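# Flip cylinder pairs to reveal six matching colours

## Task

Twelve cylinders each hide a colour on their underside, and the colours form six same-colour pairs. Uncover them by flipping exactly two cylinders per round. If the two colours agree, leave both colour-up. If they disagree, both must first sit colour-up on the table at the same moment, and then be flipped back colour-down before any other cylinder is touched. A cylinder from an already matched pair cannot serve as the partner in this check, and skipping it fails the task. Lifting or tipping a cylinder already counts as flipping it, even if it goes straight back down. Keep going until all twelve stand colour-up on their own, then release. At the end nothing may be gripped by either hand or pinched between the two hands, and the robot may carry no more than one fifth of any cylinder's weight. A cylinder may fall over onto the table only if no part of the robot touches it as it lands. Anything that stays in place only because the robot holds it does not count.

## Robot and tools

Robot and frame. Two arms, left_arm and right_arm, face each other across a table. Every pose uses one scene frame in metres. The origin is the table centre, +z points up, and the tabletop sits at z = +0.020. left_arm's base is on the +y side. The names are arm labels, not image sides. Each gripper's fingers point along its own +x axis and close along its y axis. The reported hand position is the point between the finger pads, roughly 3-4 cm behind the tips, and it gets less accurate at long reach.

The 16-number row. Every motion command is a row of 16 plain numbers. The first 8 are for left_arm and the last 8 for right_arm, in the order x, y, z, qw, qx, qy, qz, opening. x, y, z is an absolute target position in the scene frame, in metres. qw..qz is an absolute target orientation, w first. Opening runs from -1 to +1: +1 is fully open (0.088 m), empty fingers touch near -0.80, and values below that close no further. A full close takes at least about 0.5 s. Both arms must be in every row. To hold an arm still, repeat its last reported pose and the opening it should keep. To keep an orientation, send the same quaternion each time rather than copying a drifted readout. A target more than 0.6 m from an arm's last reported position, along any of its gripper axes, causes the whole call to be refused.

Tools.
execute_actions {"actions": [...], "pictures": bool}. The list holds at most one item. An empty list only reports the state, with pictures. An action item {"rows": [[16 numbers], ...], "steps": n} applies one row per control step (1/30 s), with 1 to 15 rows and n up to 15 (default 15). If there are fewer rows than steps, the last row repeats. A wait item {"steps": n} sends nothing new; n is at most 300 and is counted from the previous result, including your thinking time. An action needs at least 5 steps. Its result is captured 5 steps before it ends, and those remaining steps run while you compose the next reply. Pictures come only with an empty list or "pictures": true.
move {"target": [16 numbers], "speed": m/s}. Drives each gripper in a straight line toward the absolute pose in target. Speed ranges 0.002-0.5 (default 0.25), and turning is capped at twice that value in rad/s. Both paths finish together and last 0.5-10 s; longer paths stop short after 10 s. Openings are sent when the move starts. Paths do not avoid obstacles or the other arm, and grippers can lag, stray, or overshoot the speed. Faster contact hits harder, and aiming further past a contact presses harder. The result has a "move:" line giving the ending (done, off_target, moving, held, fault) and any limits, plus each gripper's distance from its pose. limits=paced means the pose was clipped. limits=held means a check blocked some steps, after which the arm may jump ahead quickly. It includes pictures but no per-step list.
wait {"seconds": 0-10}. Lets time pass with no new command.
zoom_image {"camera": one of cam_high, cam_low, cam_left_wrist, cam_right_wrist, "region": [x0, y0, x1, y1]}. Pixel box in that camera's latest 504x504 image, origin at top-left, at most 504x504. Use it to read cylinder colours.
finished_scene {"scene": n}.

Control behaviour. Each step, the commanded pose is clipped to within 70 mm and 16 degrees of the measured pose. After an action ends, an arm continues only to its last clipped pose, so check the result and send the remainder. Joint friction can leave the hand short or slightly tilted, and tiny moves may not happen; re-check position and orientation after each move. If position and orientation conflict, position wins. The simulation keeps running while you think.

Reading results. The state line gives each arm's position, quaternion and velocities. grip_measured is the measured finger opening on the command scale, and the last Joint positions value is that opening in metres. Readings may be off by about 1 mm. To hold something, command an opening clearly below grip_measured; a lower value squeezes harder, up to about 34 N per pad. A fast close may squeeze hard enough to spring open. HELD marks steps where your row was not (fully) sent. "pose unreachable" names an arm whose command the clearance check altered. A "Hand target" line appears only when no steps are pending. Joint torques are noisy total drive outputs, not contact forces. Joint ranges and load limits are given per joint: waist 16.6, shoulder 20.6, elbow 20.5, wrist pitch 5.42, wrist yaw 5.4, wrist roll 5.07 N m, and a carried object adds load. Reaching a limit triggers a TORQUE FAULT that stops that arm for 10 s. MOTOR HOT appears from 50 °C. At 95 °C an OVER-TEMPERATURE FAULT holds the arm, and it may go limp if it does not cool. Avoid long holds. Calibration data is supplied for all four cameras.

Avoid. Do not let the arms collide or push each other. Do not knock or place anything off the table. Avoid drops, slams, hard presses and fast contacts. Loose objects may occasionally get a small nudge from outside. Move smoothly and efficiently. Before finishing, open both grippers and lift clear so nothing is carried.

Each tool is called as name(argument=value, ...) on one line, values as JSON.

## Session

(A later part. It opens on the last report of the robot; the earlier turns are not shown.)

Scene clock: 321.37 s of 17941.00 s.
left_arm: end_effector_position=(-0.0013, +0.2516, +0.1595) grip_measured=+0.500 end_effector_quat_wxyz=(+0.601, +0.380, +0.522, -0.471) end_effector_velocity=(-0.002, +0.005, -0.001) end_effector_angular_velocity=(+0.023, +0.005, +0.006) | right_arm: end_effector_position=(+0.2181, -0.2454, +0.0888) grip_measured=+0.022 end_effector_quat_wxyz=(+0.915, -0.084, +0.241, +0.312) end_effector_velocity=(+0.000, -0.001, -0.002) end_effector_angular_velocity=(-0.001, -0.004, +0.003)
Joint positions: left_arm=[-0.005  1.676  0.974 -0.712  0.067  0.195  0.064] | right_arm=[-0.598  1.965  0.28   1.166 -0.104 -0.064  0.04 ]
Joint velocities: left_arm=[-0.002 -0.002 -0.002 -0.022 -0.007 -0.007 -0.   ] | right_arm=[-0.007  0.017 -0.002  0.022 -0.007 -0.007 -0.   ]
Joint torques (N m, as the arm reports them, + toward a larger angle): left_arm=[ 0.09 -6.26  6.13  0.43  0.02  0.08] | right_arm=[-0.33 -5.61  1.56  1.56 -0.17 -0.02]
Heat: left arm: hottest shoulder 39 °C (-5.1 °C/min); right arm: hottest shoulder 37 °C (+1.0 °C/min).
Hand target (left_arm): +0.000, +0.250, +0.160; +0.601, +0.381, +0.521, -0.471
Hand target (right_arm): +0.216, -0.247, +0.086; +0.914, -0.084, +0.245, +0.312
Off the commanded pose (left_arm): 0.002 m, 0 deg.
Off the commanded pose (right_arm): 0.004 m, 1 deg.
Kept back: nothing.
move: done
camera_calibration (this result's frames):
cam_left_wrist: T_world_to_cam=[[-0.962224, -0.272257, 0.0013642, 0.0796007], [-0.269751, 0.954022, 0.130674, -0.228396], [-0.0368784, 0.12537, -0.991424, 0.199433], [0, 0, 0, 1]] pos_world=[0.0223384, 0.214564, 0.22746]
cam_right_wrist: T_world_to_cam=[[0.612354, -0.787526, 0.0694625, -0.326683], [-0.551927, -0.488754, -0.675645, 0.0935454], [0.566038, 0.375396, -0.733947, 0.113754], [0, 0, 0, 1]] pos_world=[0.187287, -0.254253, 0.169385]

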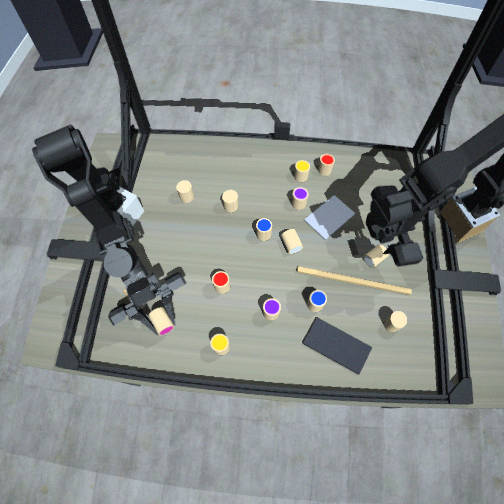

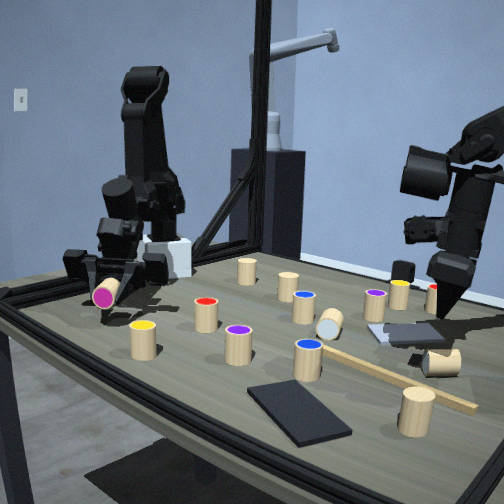

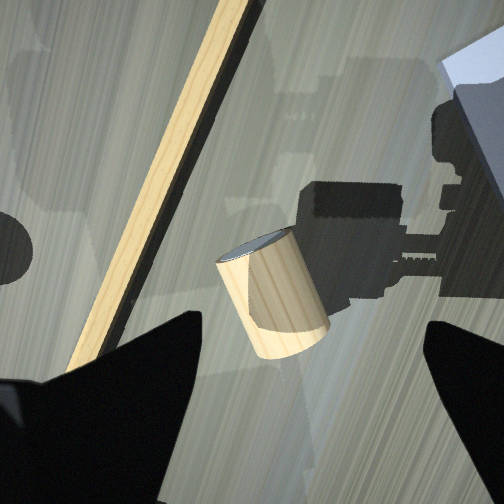

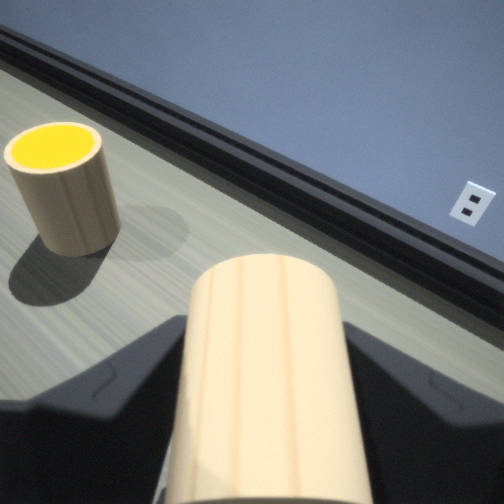

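Magenta.

move(target=[0.18,0.30,0.12,0.47,0.296,0.814,-0.171,0.5,0.217,-0.247,0.046,0.914,-0.084,0.245,0.315,-0.3], speed=0.25)

move(target=[0.18,0.30,0.052,0.47,0.296,0.814,-0.171,0.5,0.217,-0.247,0.046,0.914,-0.084,0.245,0.315,0.5], speed=0.09)

Scene clock: 323.90 s of 17941.00 s.
left_arm: end_effector_position=(+0.1797, +0.3004, +0.1231) grip_measured=+0.500 end_effector_quat_wxyz=(+0.499, +0.291, +0.796, -0.180) end_effector_velocity=(-0.002, -0.001, +0.000) end_effector_angular_velocity=(+0.018, +0.008, -0.004) | right_arm: end_effector_position=(+0.2166, -0.2465, +0.0495) grip_measured=+0.022 end_effector_quat_wxyz=(+0.914, -0.082, +0.242, +0.315) end_effector_velocity=(-0.004, +0.003, -0.001) end_effector_angular_velocity=(+0.011, +0.016, +0.018)
Joint positions: left_arm=[ 0.448  2.535  2.073 -1.56  -0.027  0.048  0.064] | right_arm=[-0.604  2.256  0.304  1.43  -0.115 -0.064  0.04 ]
Joint velocities: left_arm=[-0.007  0.012  0.017 -0.022 -0.007 -0.007  0.   ] | right_arm=[ 0.002 -0.002 -0.002 -0.007 -0.022  0.007 -0.   ]
Joint torques (N m, as the arm reports them, + toward a larger angle): left_arm=[  0.11 -10.46   5.56  -0.53  -0.15  -0.09] | right_arm=[-0.32 -5.74  1.26  1.41 -0.16 -0.14]
Heat: left arm: hottest shoulder 39 °C (-4.0 °C/min); right arm: hottest shoulder 37 °C (+1.0 °C/min).
Hand target (left_arm): +0.180, +0.301, +0.118; +0.495, +0.292, +0.799, -0.176
Hand target (right_arm): +0.217, -0.247, +0.047; +0.913, -0.084, +0.245, +0.315
Off the commanded pose (left_arm): 0.003 m, 4 deg.
Off the commanded pose (right_arm): 0.004 m, 0 deg.
joint sent to its limit (left arm) — the command would take joint 4 (wrist pitch) past its lower limit, so that joint was sent only as far as its limit.
Kept back: nothing.
move: off_target (left_arm)
camera_calibration (this result's frames):
cam_left_wrist: T_world_to_cam=[[-0.654039, -0.755746, -0.0328724, 0.361151], [-0.567521, 0.461486, 0.681873, -0.0878273], [-0.500153, 0.464627, -0.730732, 0.113173], [0, 0, 0, 1]] pos_world=[0.242966, 0.260886, 0.154458]
cam_right_wrist: T_world_to_cam=[[0.616445, -0.784807, 0.063825, -0.323771], [-0.552956, -0.489185, -0.674491, 0.0657436], [0.560568, 0.380494, -0.735519, 0.088686], [0, 0, 0, 1]] pos_world=[0.186225, -0.255681, 0.130238]

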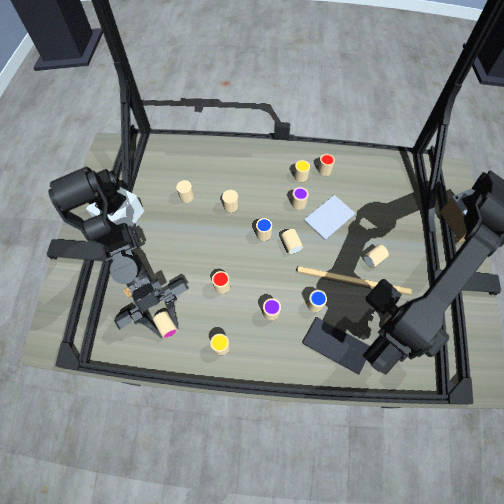

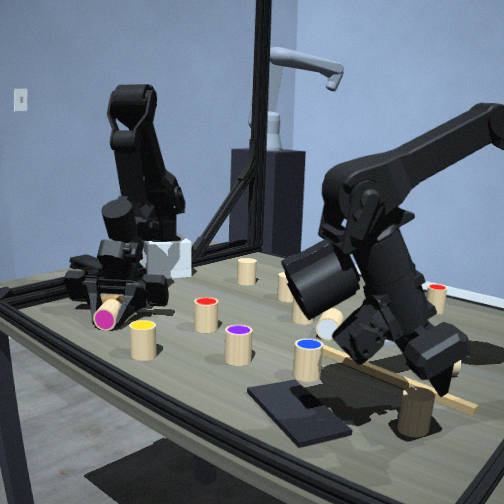

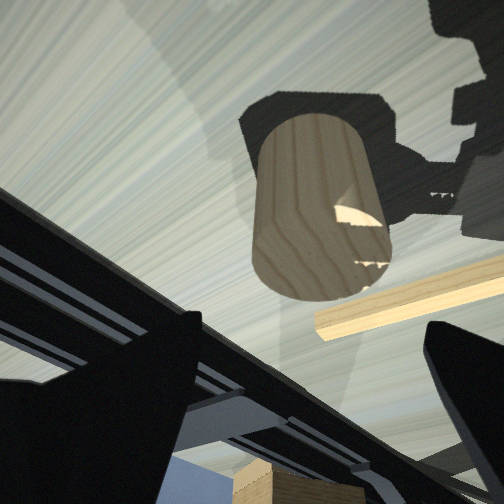

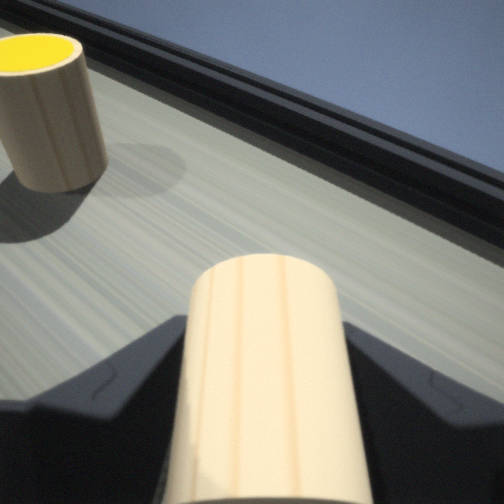

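Scene clock: 325.13 s of 17941.00 s.
left_arm: end_effector_position=(+0.1800, +0.3002, +0.0586) grip_measured=+0.500 end_effector_quat_wxyz=(+0.473, +0.295, +0.812, -0.172) end_effector_velocity=(-0.003, -0.001, +0.001) end_effector_angular_velocity=(+0.008, +0.003, +0.020) | right_arm: end_effector_position=(+0.2166, -0.2465, +0.0483) grip_measured=+0.500 end_effector_quat_wxyz=(+0.914, -0.083, +0.243, +0.315) end_effector_velocity=(+0.000, +0.000, +0.002) end_effector_angular_velocity=(+0.002, -0.008, +0.008)
Joint positions: left_arm=[ 0.448  2.704  2.107 -1.489 -0.026  0.047  0.063] | right_arm=[-0.604  2.261  0.306  1.431 -0.115 -0.064  0.063]
Joint velocities: left_arm=[-0.002 -0.002 -0.002 -0.007  0.007 -0.022 -0.   ] | right_arm=[-0.002 -0.002 -0.002  0.007 -0.007 -0.007 -0.   ]
Joint torques (N m, as the arm reports them, + toward a larger angle): left_arm=[ -0.05 -10.48   5.27  -0.33  -0.04  -0.05] | right_arm=[-0.31 -5.95  1.21  1.49 -0.16 -0.13]
Heat: left arm: hottest shoulder 39 °C (-4.1 °C/min); right arm: hottest shoulder 36 °C (+0.0 °C/min).
Hand target (left_arm): +0.180, +0.300, +0.052; +0.470, +0.296, +0.814, -0.171
Hand target (right_arm): +0.217, -0.247, +0.046; +0.913, -0.084, +0.245, +0.315
Off the commanded pose (left_arm): 0.007 m, 0 deg.
Off the commanded pose (right_arm): 0.002 m, 0 deg.
Kept back: nothing.
move: done
camera_calibration (this result's frames):
cam_left_wrist: T_world_to_cam=[[-0.654905, -0.755182, -0.0282948, 0.358866], [-0.532394, 0.43448, 0.726488, -0.0443861], [-0.536337, 0.490844, -0.686597, 0.0623547], [0, 0, 0, 1]] pos_world=[0.244835, 0.259688, 0.0852125]
cam_right_wrist: T_world_to_cam=[[0.616591, -0.784721, 0.0634665, -0.323675], [-0.554507, -0.490096, -0.672554, 0.0648603], [0.558872, 0.379498, -0.737322, 0.0879958], [0, 0, 0, 1]] pos_world=[0.186362, -0.255601, 0.129046]

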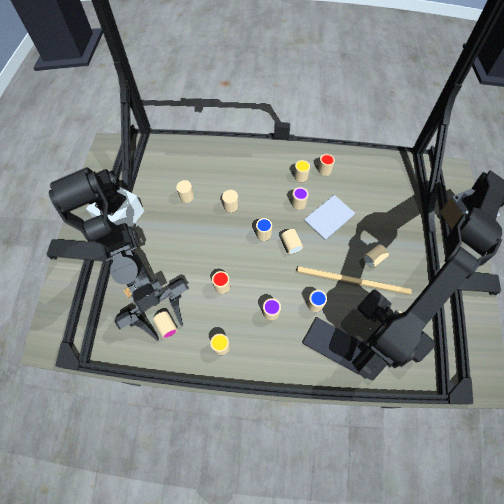

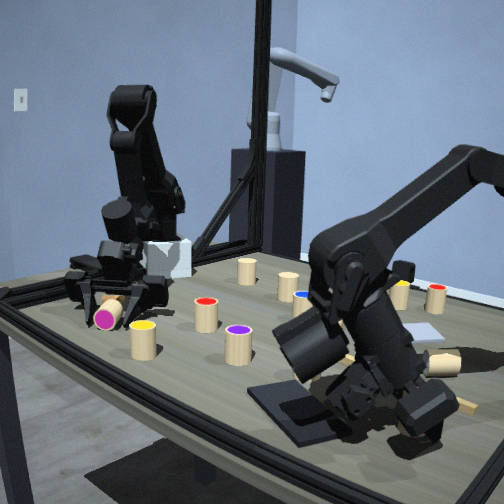

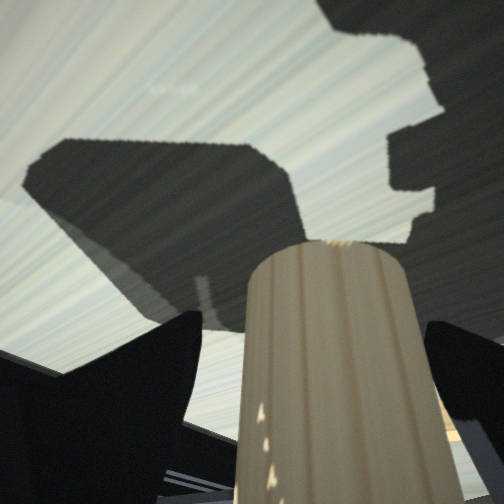

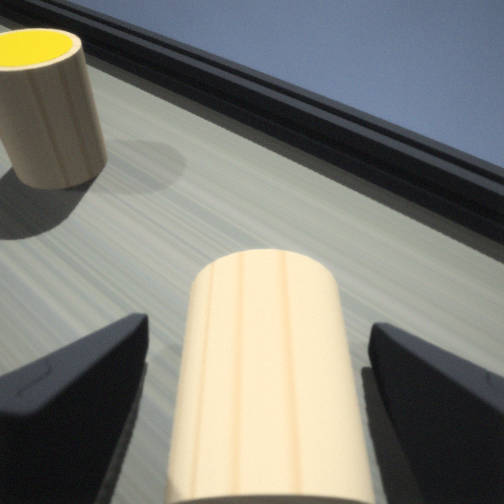

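move(target=[0.18,0.30,0.052,0.47,0.296,0.814,-0.171,-0.3,0.222,-0.242,0.125,0.75,-0.198,0.576,0.259,0.5], speed=0.03)

Scene clock: 335.57 s of 17941.00 s.
left_arm: end_effector_position=(+0.1796, +0.3000, +0.0586) grip_measured=+0.003 end_effector_quat_wxyz=(+0.472, +0.295, +0.813, -0.173) end_effector_velocity=(+0.002, +0.001, -0.000) end_effector_angular_velocity=(-0.002, -0.007, -0.008) | right_arm: end_effector_position=(+0.2191, -0.2449, +0.1019) grip_measured=+0.500 end_effector_quat_wxyz=(+0.799, -0.170, +0.506, +0.277) end_effector_velocity=(-0.002, -0.001, -0.001) end_effector_angular_velocity=(-0.001, +0.020, -0.006)
Joint positions: left_arm=[ 0.448  2.704  2.108 -1.491 -0.024  0.047  0.039] | right_arm=[-0.576  1.721  0.768 -0.177 -0.052 -0.088  0.064]
Joint velocities: left_arm=[ 0.002 -0.002 -0.002  0.007 -0.007  0.007 -0.   ] | right_arm=[-0.002  0.002  0.007 -0.022 -0.007  0.007 -0.   ]
Joint torques (N m, as the arm reports them, + toward a larger angle): left_arm=[  0.12 -11.13   4.92  -0.33  -0.14  -0.01] | right_arm=[ 0.29 -8.4   6.6   0.54 -0.01 -0.21]
Heat: left arm: hottest shoulder 42 °C (+0.0 °C/min); right arm: hottest shoulder 37 °C (+1.0 °C/min).
Hand target (left_arm): +0.180, +0.300, +0.054; +0.471, +0.296, +0.813, -0.171
Hand target (right_arm): +0.221, -0.243, +0.105; +0.800, -0.172, +0.502, +0.279
Off the commanded pose (left_arm): 0.007 m, 0 deg.
Off the commanded pose (right_arm): 0.023 m, 10 deg.
Kept back: nothing.
move: off_target (right_arm; path cut at 10 s)
camera_calibration (this result's frames):
cam_left_wrist: T_world_to_cam=[[-0.654407, -0.755689, -0.0262014, 0.3583], [-0.530962, 0.434576, 0.727478, -0.0448395], [-0.53836, 0.489978, -0.685631, 0.0627883], [0, 0, 0, 1]] pos_world=[0.244469, 0.259485, 0.0850573]
cam_right_wrist: T_world_to_cam=[[0.644514, -0.763408, 0.0425556, -0.326129], [-0.753824, -0.64376, -0.131614, 0.0540455], [0.12787, 0.0527472, -0.990387, 0.165732], [0, 0, 0, 1]] pos_world=[0.229743, -0.222919, 0.185131]

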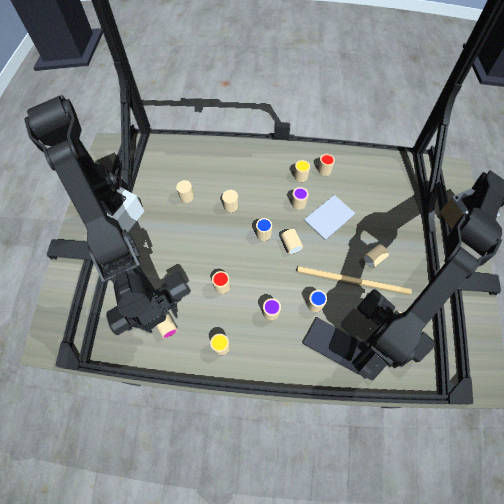

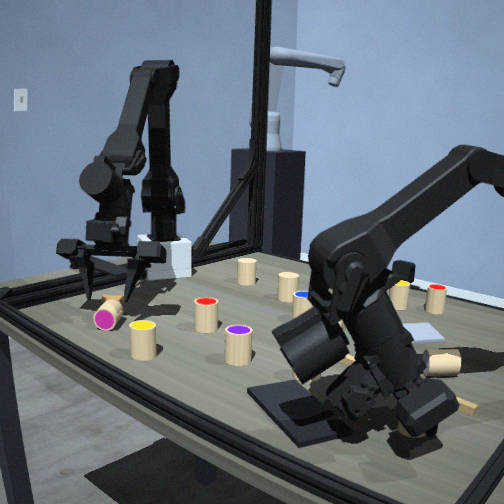

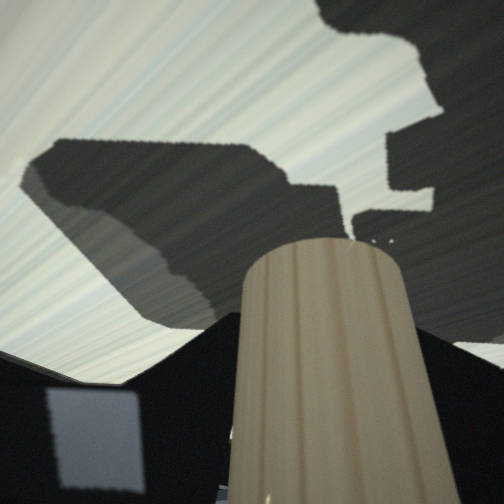

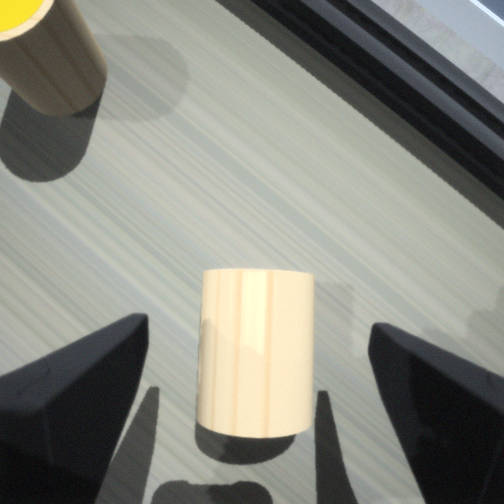

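move(target=[0.17,0.30,0.115,0.47,0.296,0.814,-0.171,-0.3,0.229,-0.237,0.108,0.473,-0.282,0.819,0.163,0.5], speed=0.3)

move(target=[-0.19,0.21,0.15,0.48,0.5,0.37,-0.63,-0.3,0.229,-0.237,0.052,0.473,-0.282,0.819,0.163,0.5], speed=0.3)

move(target=[-0.208,0.2,0.085,0.575,0.208,0.154,-0.777,-0.3,0.229,-0.237,0.052,0.473,-0.282,0.819,0.163,0.5], speed=0.35)

move(target=[-0.208,0.2,0.047,0.575,0.208,0.154,-0.777,-0.3,0.229,-0.237,0.052,0.473,-0.282,0.819,0.163,0.5], speed=0.07)

Scene clock: 338.03 s of 17941.00 s.
left_arm: end_effector_position=(+0.1717, +0.3006, +0.1098) grip_measured=+0.003 end_effector_quat_wxyz=(+0.481, +0.295, +0.807, -0.175) end_effector_velocity=(+0.001, +0.002, -0.001) end_effector_angular_velocity=(+0.011, -0.011, -0.019) | right_arm: end_effector_position=(+0.2299, -0.2372, +0.1126) grip_measured=+0.500 end_effector_quat_wxyz=(+0.477, -0.279, +0.816, +0.170) end_effector_velocity=(+0.001, +0.001, +0.005) end_effector_angular_velocity=(+0.001, +0.016, +0.000)
Joint positions: left_arm=[ 0.437  2.567  2.062 -1.561 -0.023  0.039  0.039] | right_arm=[-0.541  2.435  1.909 -1.553  0.025 -0.069  0.064]
Joint velocities: left_arm=[-0.002 -0.002 -0.007  0.007 -0.022  0.007 -0.   ] | right_arm=[-0.002  0.012  0.037 -0.037 -0.007 -0.007 -0.   ]
Joint torques (N m, as the arm reports them, + toward a larger angle): left_arm=[ -0.32 -15.15   3.55  -0.63   0.1   -0.11] | right_arm=[  0.26 -10.44   5.75  -0.89   0.04   0.18]
Heat: left arm: hottest shoulder 43 °C (+2.0 °C/min); right arm: hottest shoulder 37 °C (+1.0 °C/min).
Hand target (left_arm): +0.170, +0.300, +0.115; +0.482, +0.294, +0.806, -0.176
Hand target (right_arm): +0.230, -0.237, +0.109; +0.472, -0.281, +0.819, +0.166
Off the commanded pose (left_arm): 0.005 m, 2 deg.
Off the commanded pose (right_arm): 0.005 m, 1 deg.
joint sent to its limit (left arm) — the command would take joint 4 (wrist pitch) past its lower limit, so that joint was sent only as far as its limit.
Kept back: nothing.
move: done
camera_calibration (this result's frames):
cam_left_wrist: T_world_to_cam=[[-0.656253, -0.753928, -0.0304154, 0.355198], [-0.542557, 0.443486, 0.713409, -0.085694], [-0.52437, 0.484679, -0.700088, 0.0941998], [0, 0, 0, 1]] pos_world=[0.236001, 0.260141, 0.137886]
cam_right_wrist: T_world_to_cam=[[0.667957, -0.744065, -0.0141458, -0.322148], [-0.501249, -0.463865, 0.730464, -0.0439196], [-0.550075, -0.480828, -0.682804, 0.169159], [0, 0, 0, 1]] pos_world=[0.286216, -0.178736, 0.143027]

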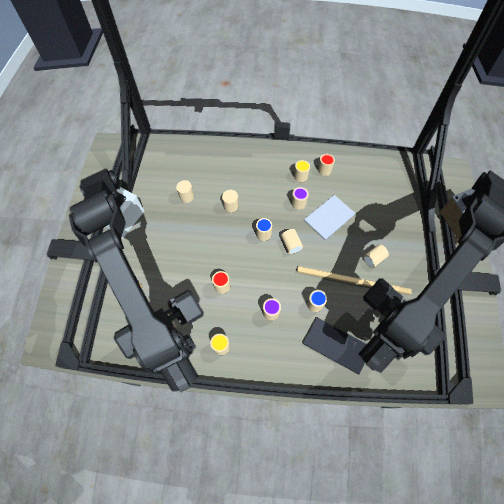

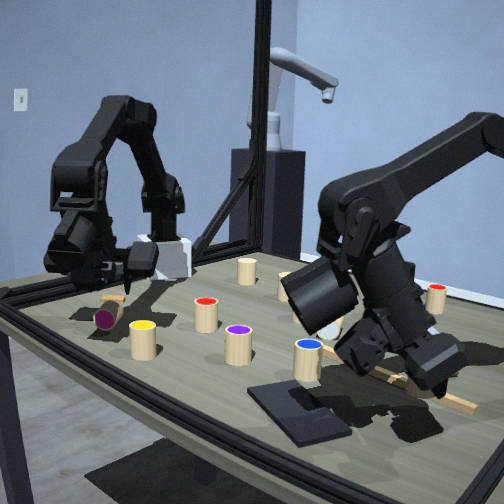

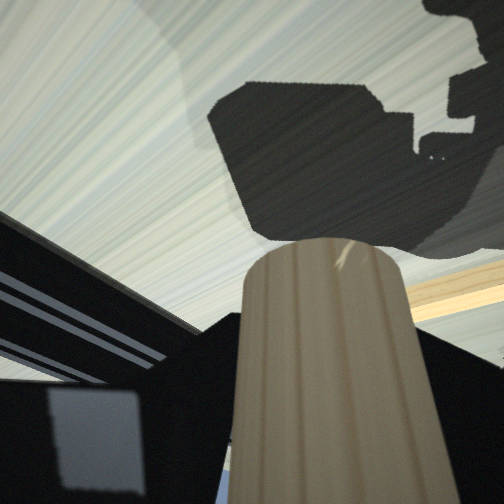

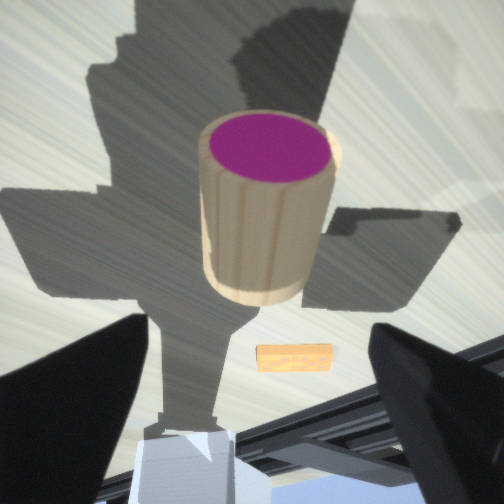

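Scene clock: 340.77 s of 17941.00 s.
left_arm: end_effector_position=(-0.1923, +0.2073, +0.1517) grip_measured=+0.001 end_effector_quat_wxyz=(+0.471, +0.494, +0.371, -0.629) end_effector_velocity=(-0.005, -0.000, +0.000) end_effector_angular_velocity=(-0.008, -0.004, -0.008) | right_arm: end_effector_position=(+0.2322, -0.2355, +0.0589) grip_measured=+0.500 end_effector_quat_wxyz=(+0.481, -0.280, +0.814, +0.168) end_effector_velocity=(-0.001, +0.002, -0.002) end_effector_angular_velocity=(+0.020, +0.011, -0.007)
Joint positions: left_arm=[-0.648  1.709  0.963 -0.589  0.029  0.112  0.039] | right_arm=[-0.539  2.525  1.853 -1.401  0.03  -0.062  0.064]
Joint velocities: left_arm=[-0.017 -0.002 -0.002  0.007 -0.007 -0.007 -0.   ] | right_arm=[-0.002  0.002 -0.002  0.007 -0.022 -0.007 -0.   ]
Joint torques (N m, as the arm reports them, + toward a larger angle): left_arm=[-0.11 -8.85  4.39  0.95 -0.07 -0.14] | right_arm=[  0.29 -10.61   3.37  -0.51   0.04   0.18]
Heat: left arm: hottest shoulder 43 °C (+2.0 °C/min); right arm: hottest shoulder 37 °C (+1.0 °C/min).
Hand target (left_arm): -0.193, +0.210, +0.152; -0.472, -0.494, -0.370, +0.629
Hand target (right_arm): +0.228, -0.237, +0.052; +0.473, -0.282, +0.819, +0.163
Off the commanded pose (left_arm): 0.004 m, 1 deg.
Off the commanded pose (right_arm): 0.008 m, 1 deg.
Kept back: nothing.
move: done
camera_calibration (this result's frames):
cam_left_wrist: T_world_to_cam=[[-0.961413, 0.273372, -0.030859, -0.224296], [0.271202, 0.960616, 0.0605469, -0.123377], [0.0461955, 0.0498415, -0.997688, 0.222816], [0, 0, 0, 1]] pos_world=[-0.192474, 0.168729, 0.22285]
cam_right_wrist: T_world_to_cam=[[0.666686, -0.745316, -0.00579799, -0.323655], [-0.509198, -0.461131, 0.726688, -0.0000979945], [-0.544286, -0.48152, -0.686943, 0.133337], [0, 0, 0, 1]] pos_world=[0.2883, -0.177066, 0.0897896]

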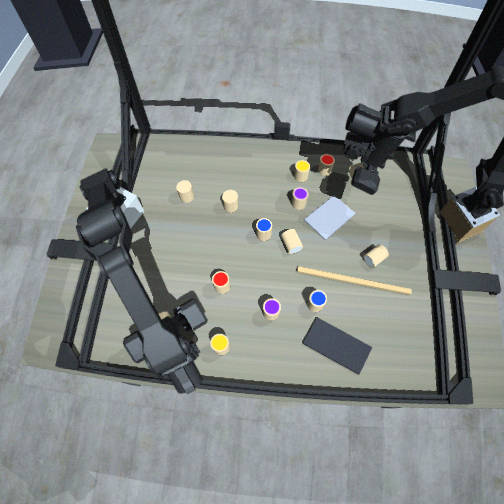

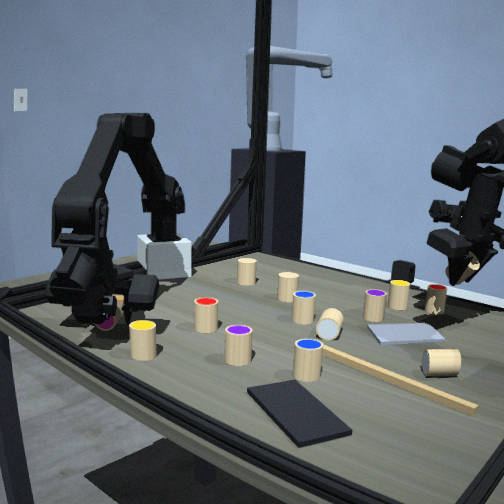

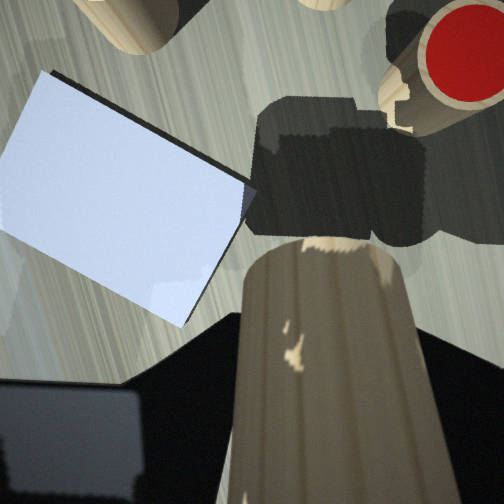

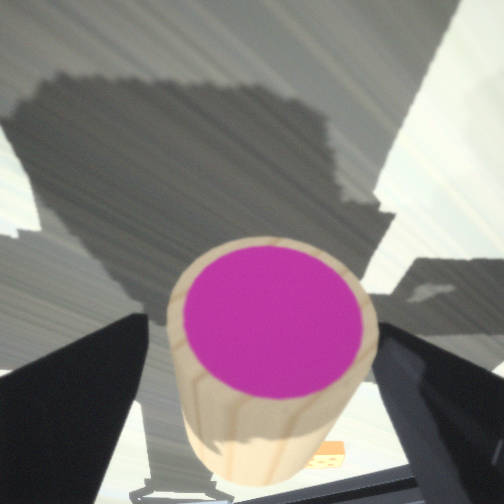

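Scene clock: 342.63 s of 17941.00 s.
left_arm: end_effector_position=(-0.2069, +0.1978, +0.0890) grip_measured=+0.002 end_effector_quat_wxyz=(+0.576, +0.207, +0.148, -0.777) end_effector_velocity=(+0.000, +0.001, +0.000) end_effector_angular_velocity=(-0.011, +0.005, +0.008) | right_arm: end_effector_position=(+0.2320, -0.2357, +0.0583) grip_measured=+0.500 end_effector_quat_wxyz=(+0.480, -0.280, +0.814, +0.167) end_effector_velocity=(-0.002, -0.001, +0.001) end_effector_angular_velocity=(-0.002, +0.008, -0.012)
Joint positions: left_arm=[-0.653  2.128  0.283  1.329  0.105  0.068  0.039] | right_arm=[-0.539  2.526  1.853 -1.401  0.03  -0.062  0.064]
Joint velocities: left_arm=[-0.002  0.017 -0.007  0.037 -0.007 -0.007 -0.   ] | right_arm=[-0.002 -0.002 -0.002 -0.007 -0.007  0.007 -0.001]
Joint torques (N m, as the arm reports them, + toward a larger angle): left_arm=[-0.3  -5.24  0.78  1.9   0.19 -0.07] | right_arm=[  0.27 -10.65   3.86  -0.6    0.04   0.18]
Heat: left arm: hottest shoulder 43 °C (+2.0 °C/min); right arm: hottest shoulder 38 °C (+1.0 °C/min).
Hand target (left_arm): -0.208, +0.201, +0.085; -0.573, -0.209, -0.153, +0.778
Hand target (right_arm): +0.229, -0.237, +0.052; +0.473, -0.282, +0.819, +0.163
Off the commanded pose (left_arm): 0.005 m, 1 deg.
Off the commanded pose (right_arm): 0.007 m, 1 deg.
Kept back: nothing.
move: done
camera_calibration (this result's frames):
cam_left_wrist: T_world_to_cam=[[-0.963735, 0.265719, -0.0246489, -0.237218], [0.209193, 0.694902, -0.688004, -0.000185428], [-0.165687, -0.66821, -0.725289, 0.235367], [0, 0, 0, 1]] pos_world=[-0.18958, 0.220437, 0.164734]
cam_right_wrist: T_world_to_cam=[[0.666676, -0.745323, -0.00605272, -0.323607], [-0.50805, -0.460353, 0.727984, 0.0000266856], [-0.545369, -0.482255, -0.685567, 0.132692], [0, 0, 0, 1]] pos_world=[0.288121, -0.177188, 0.0889911]

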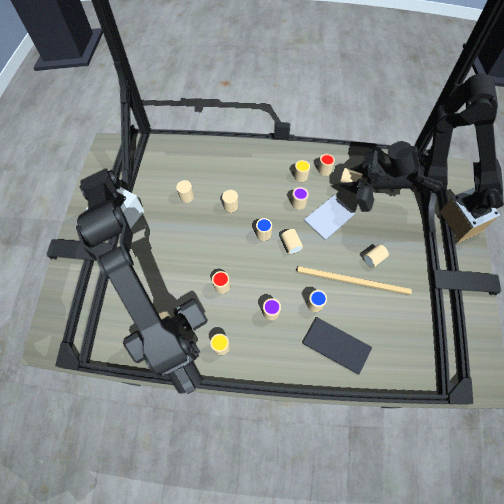

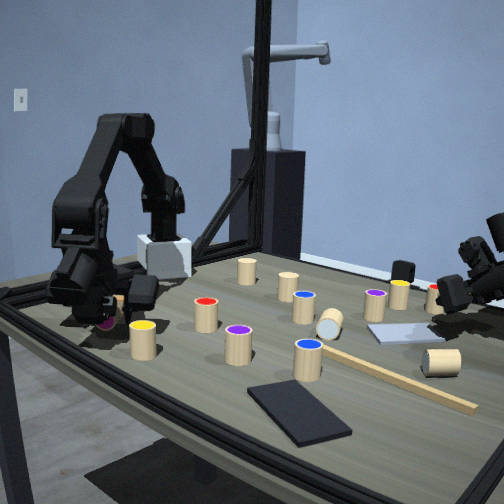

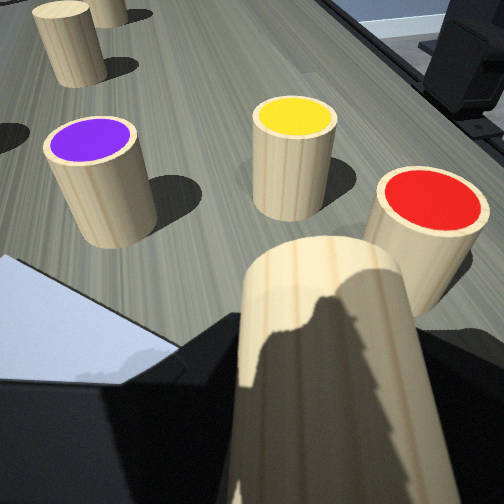

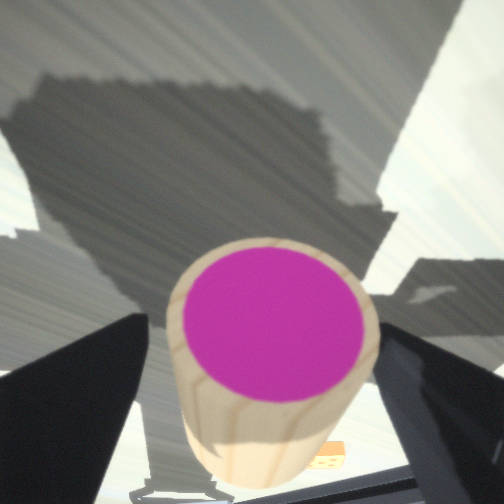

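Scene clock: 343.60 s of 17941.00 s.
left_arm: end_effector_position=(-0.2073, +0.2001, +0.0494) grip_measured=+0.002 end_effector_quat_wxyz=(+0.575, +0.207, +0.152, -0.777) end_effector_velocity=(-0.000, -0.003, +0.001) end_effector_angular_velocity=(-0.020, +0.006, +0.008) | right_arm: end_effector_position=(+0.2320, -0.2357, +0.0583) grip_measured=+0.500 end_effector_quat_wxyz=(+0.480, -0.280, +0.814, +0.167) end_effector_velocity=(-0.002, -0.001, +0.001) end_effector_angular_velocity=(-0.002, +0.008, -0.012)
Joint positions: left_arm=[-0.655  2.407  0.33   1.554  0.105  0.062  0.039] | right_arm=[-0.539  2.526  1.853 -1.401  0.03  -0.062  0.064]
Joint velocities: left_arm=[-0.002  0.022  0.007  0.037 -0.007 -0.007  0.   ] | right_arm=[-0.002 -0.002 -0.002 -0.007 -0.007  0.007 -0.   ]
Joint torques (N m, as the arm reports them, + toward a larger angle): left_arm=[-0.29 -5.55  0.9   1.92 -0.06 -0.09] | right_arm=[  0.26 -10.67   3.86  -0.6    0.04   0.17]
Heat: left arm: hottest shoulder 43 °C (+2.0 °C/min); right arm: hottest shoulder 38 °C (+1.0 °C/min).
Hand target (left_arm): -0.208, +0.200, +0.047; -0.575, -0.208, -0.154, +0.776
Hand target (right_arm): +0.229, -0.237, +0.052; +0.473, -0.282, +0.819, +0.163
Off the commanded pose (left_arm): 0.003 m, 0 deg.
Off the commanded pose (right_arm): 0.007 m, 1 deg.
Kept back: nothing.
move: done
camera_calibration (this result's frames):
cam_left_wrist: T_world_to_cam=[[-0.964015, 0.265188, -0.0187354, -0.239415], [0.205975, 0.700489, -0.683293, -0.0309301], [-0.168077, -0.662563, -0.729904, 0.206734], [0, 0, 0, 1]] pos_world=[-0.189682, 0.22213, 0.125276]
cam_right_wrist: T_world_to_cam=[[0.666676, -0.745323, -0.00605272, -0.323607], [-0.50805, -0.460353, 0.727984, 0.0000266856], [-0.545369, -0.482255, -0.685567, 0.132692], [0, 0, 0, 1]] pos_world=[0.288121, -0.177188, 0.0889911]

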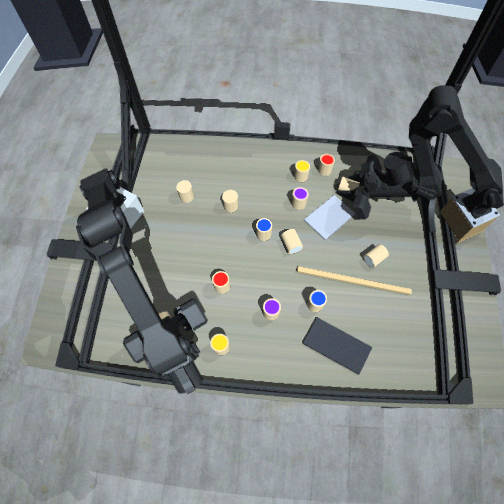

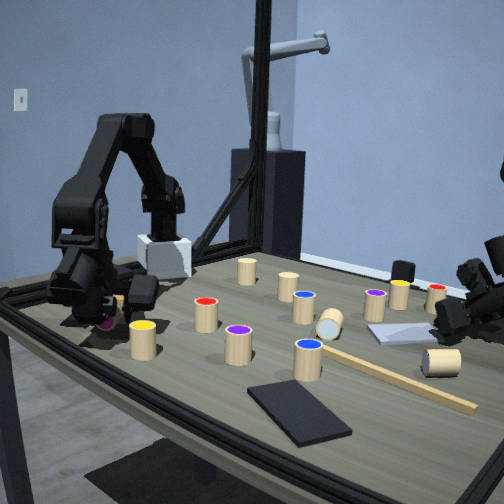

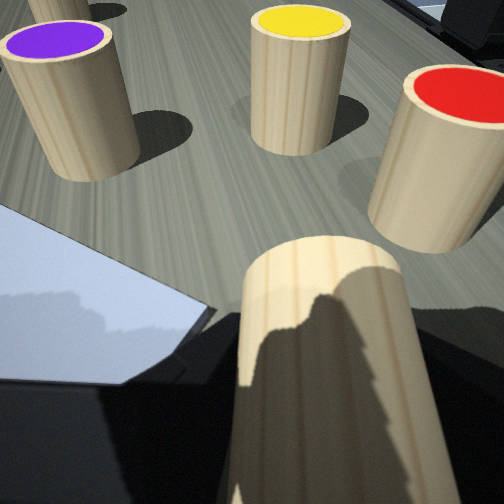

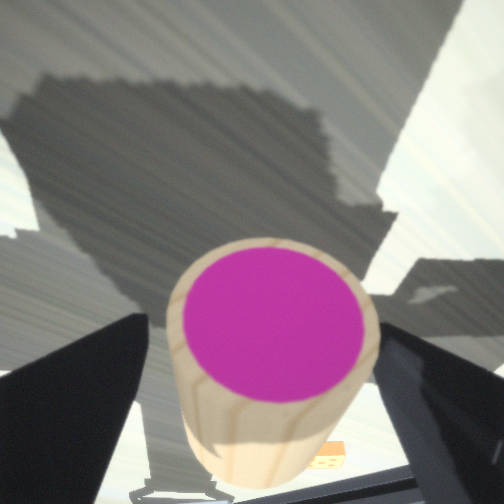

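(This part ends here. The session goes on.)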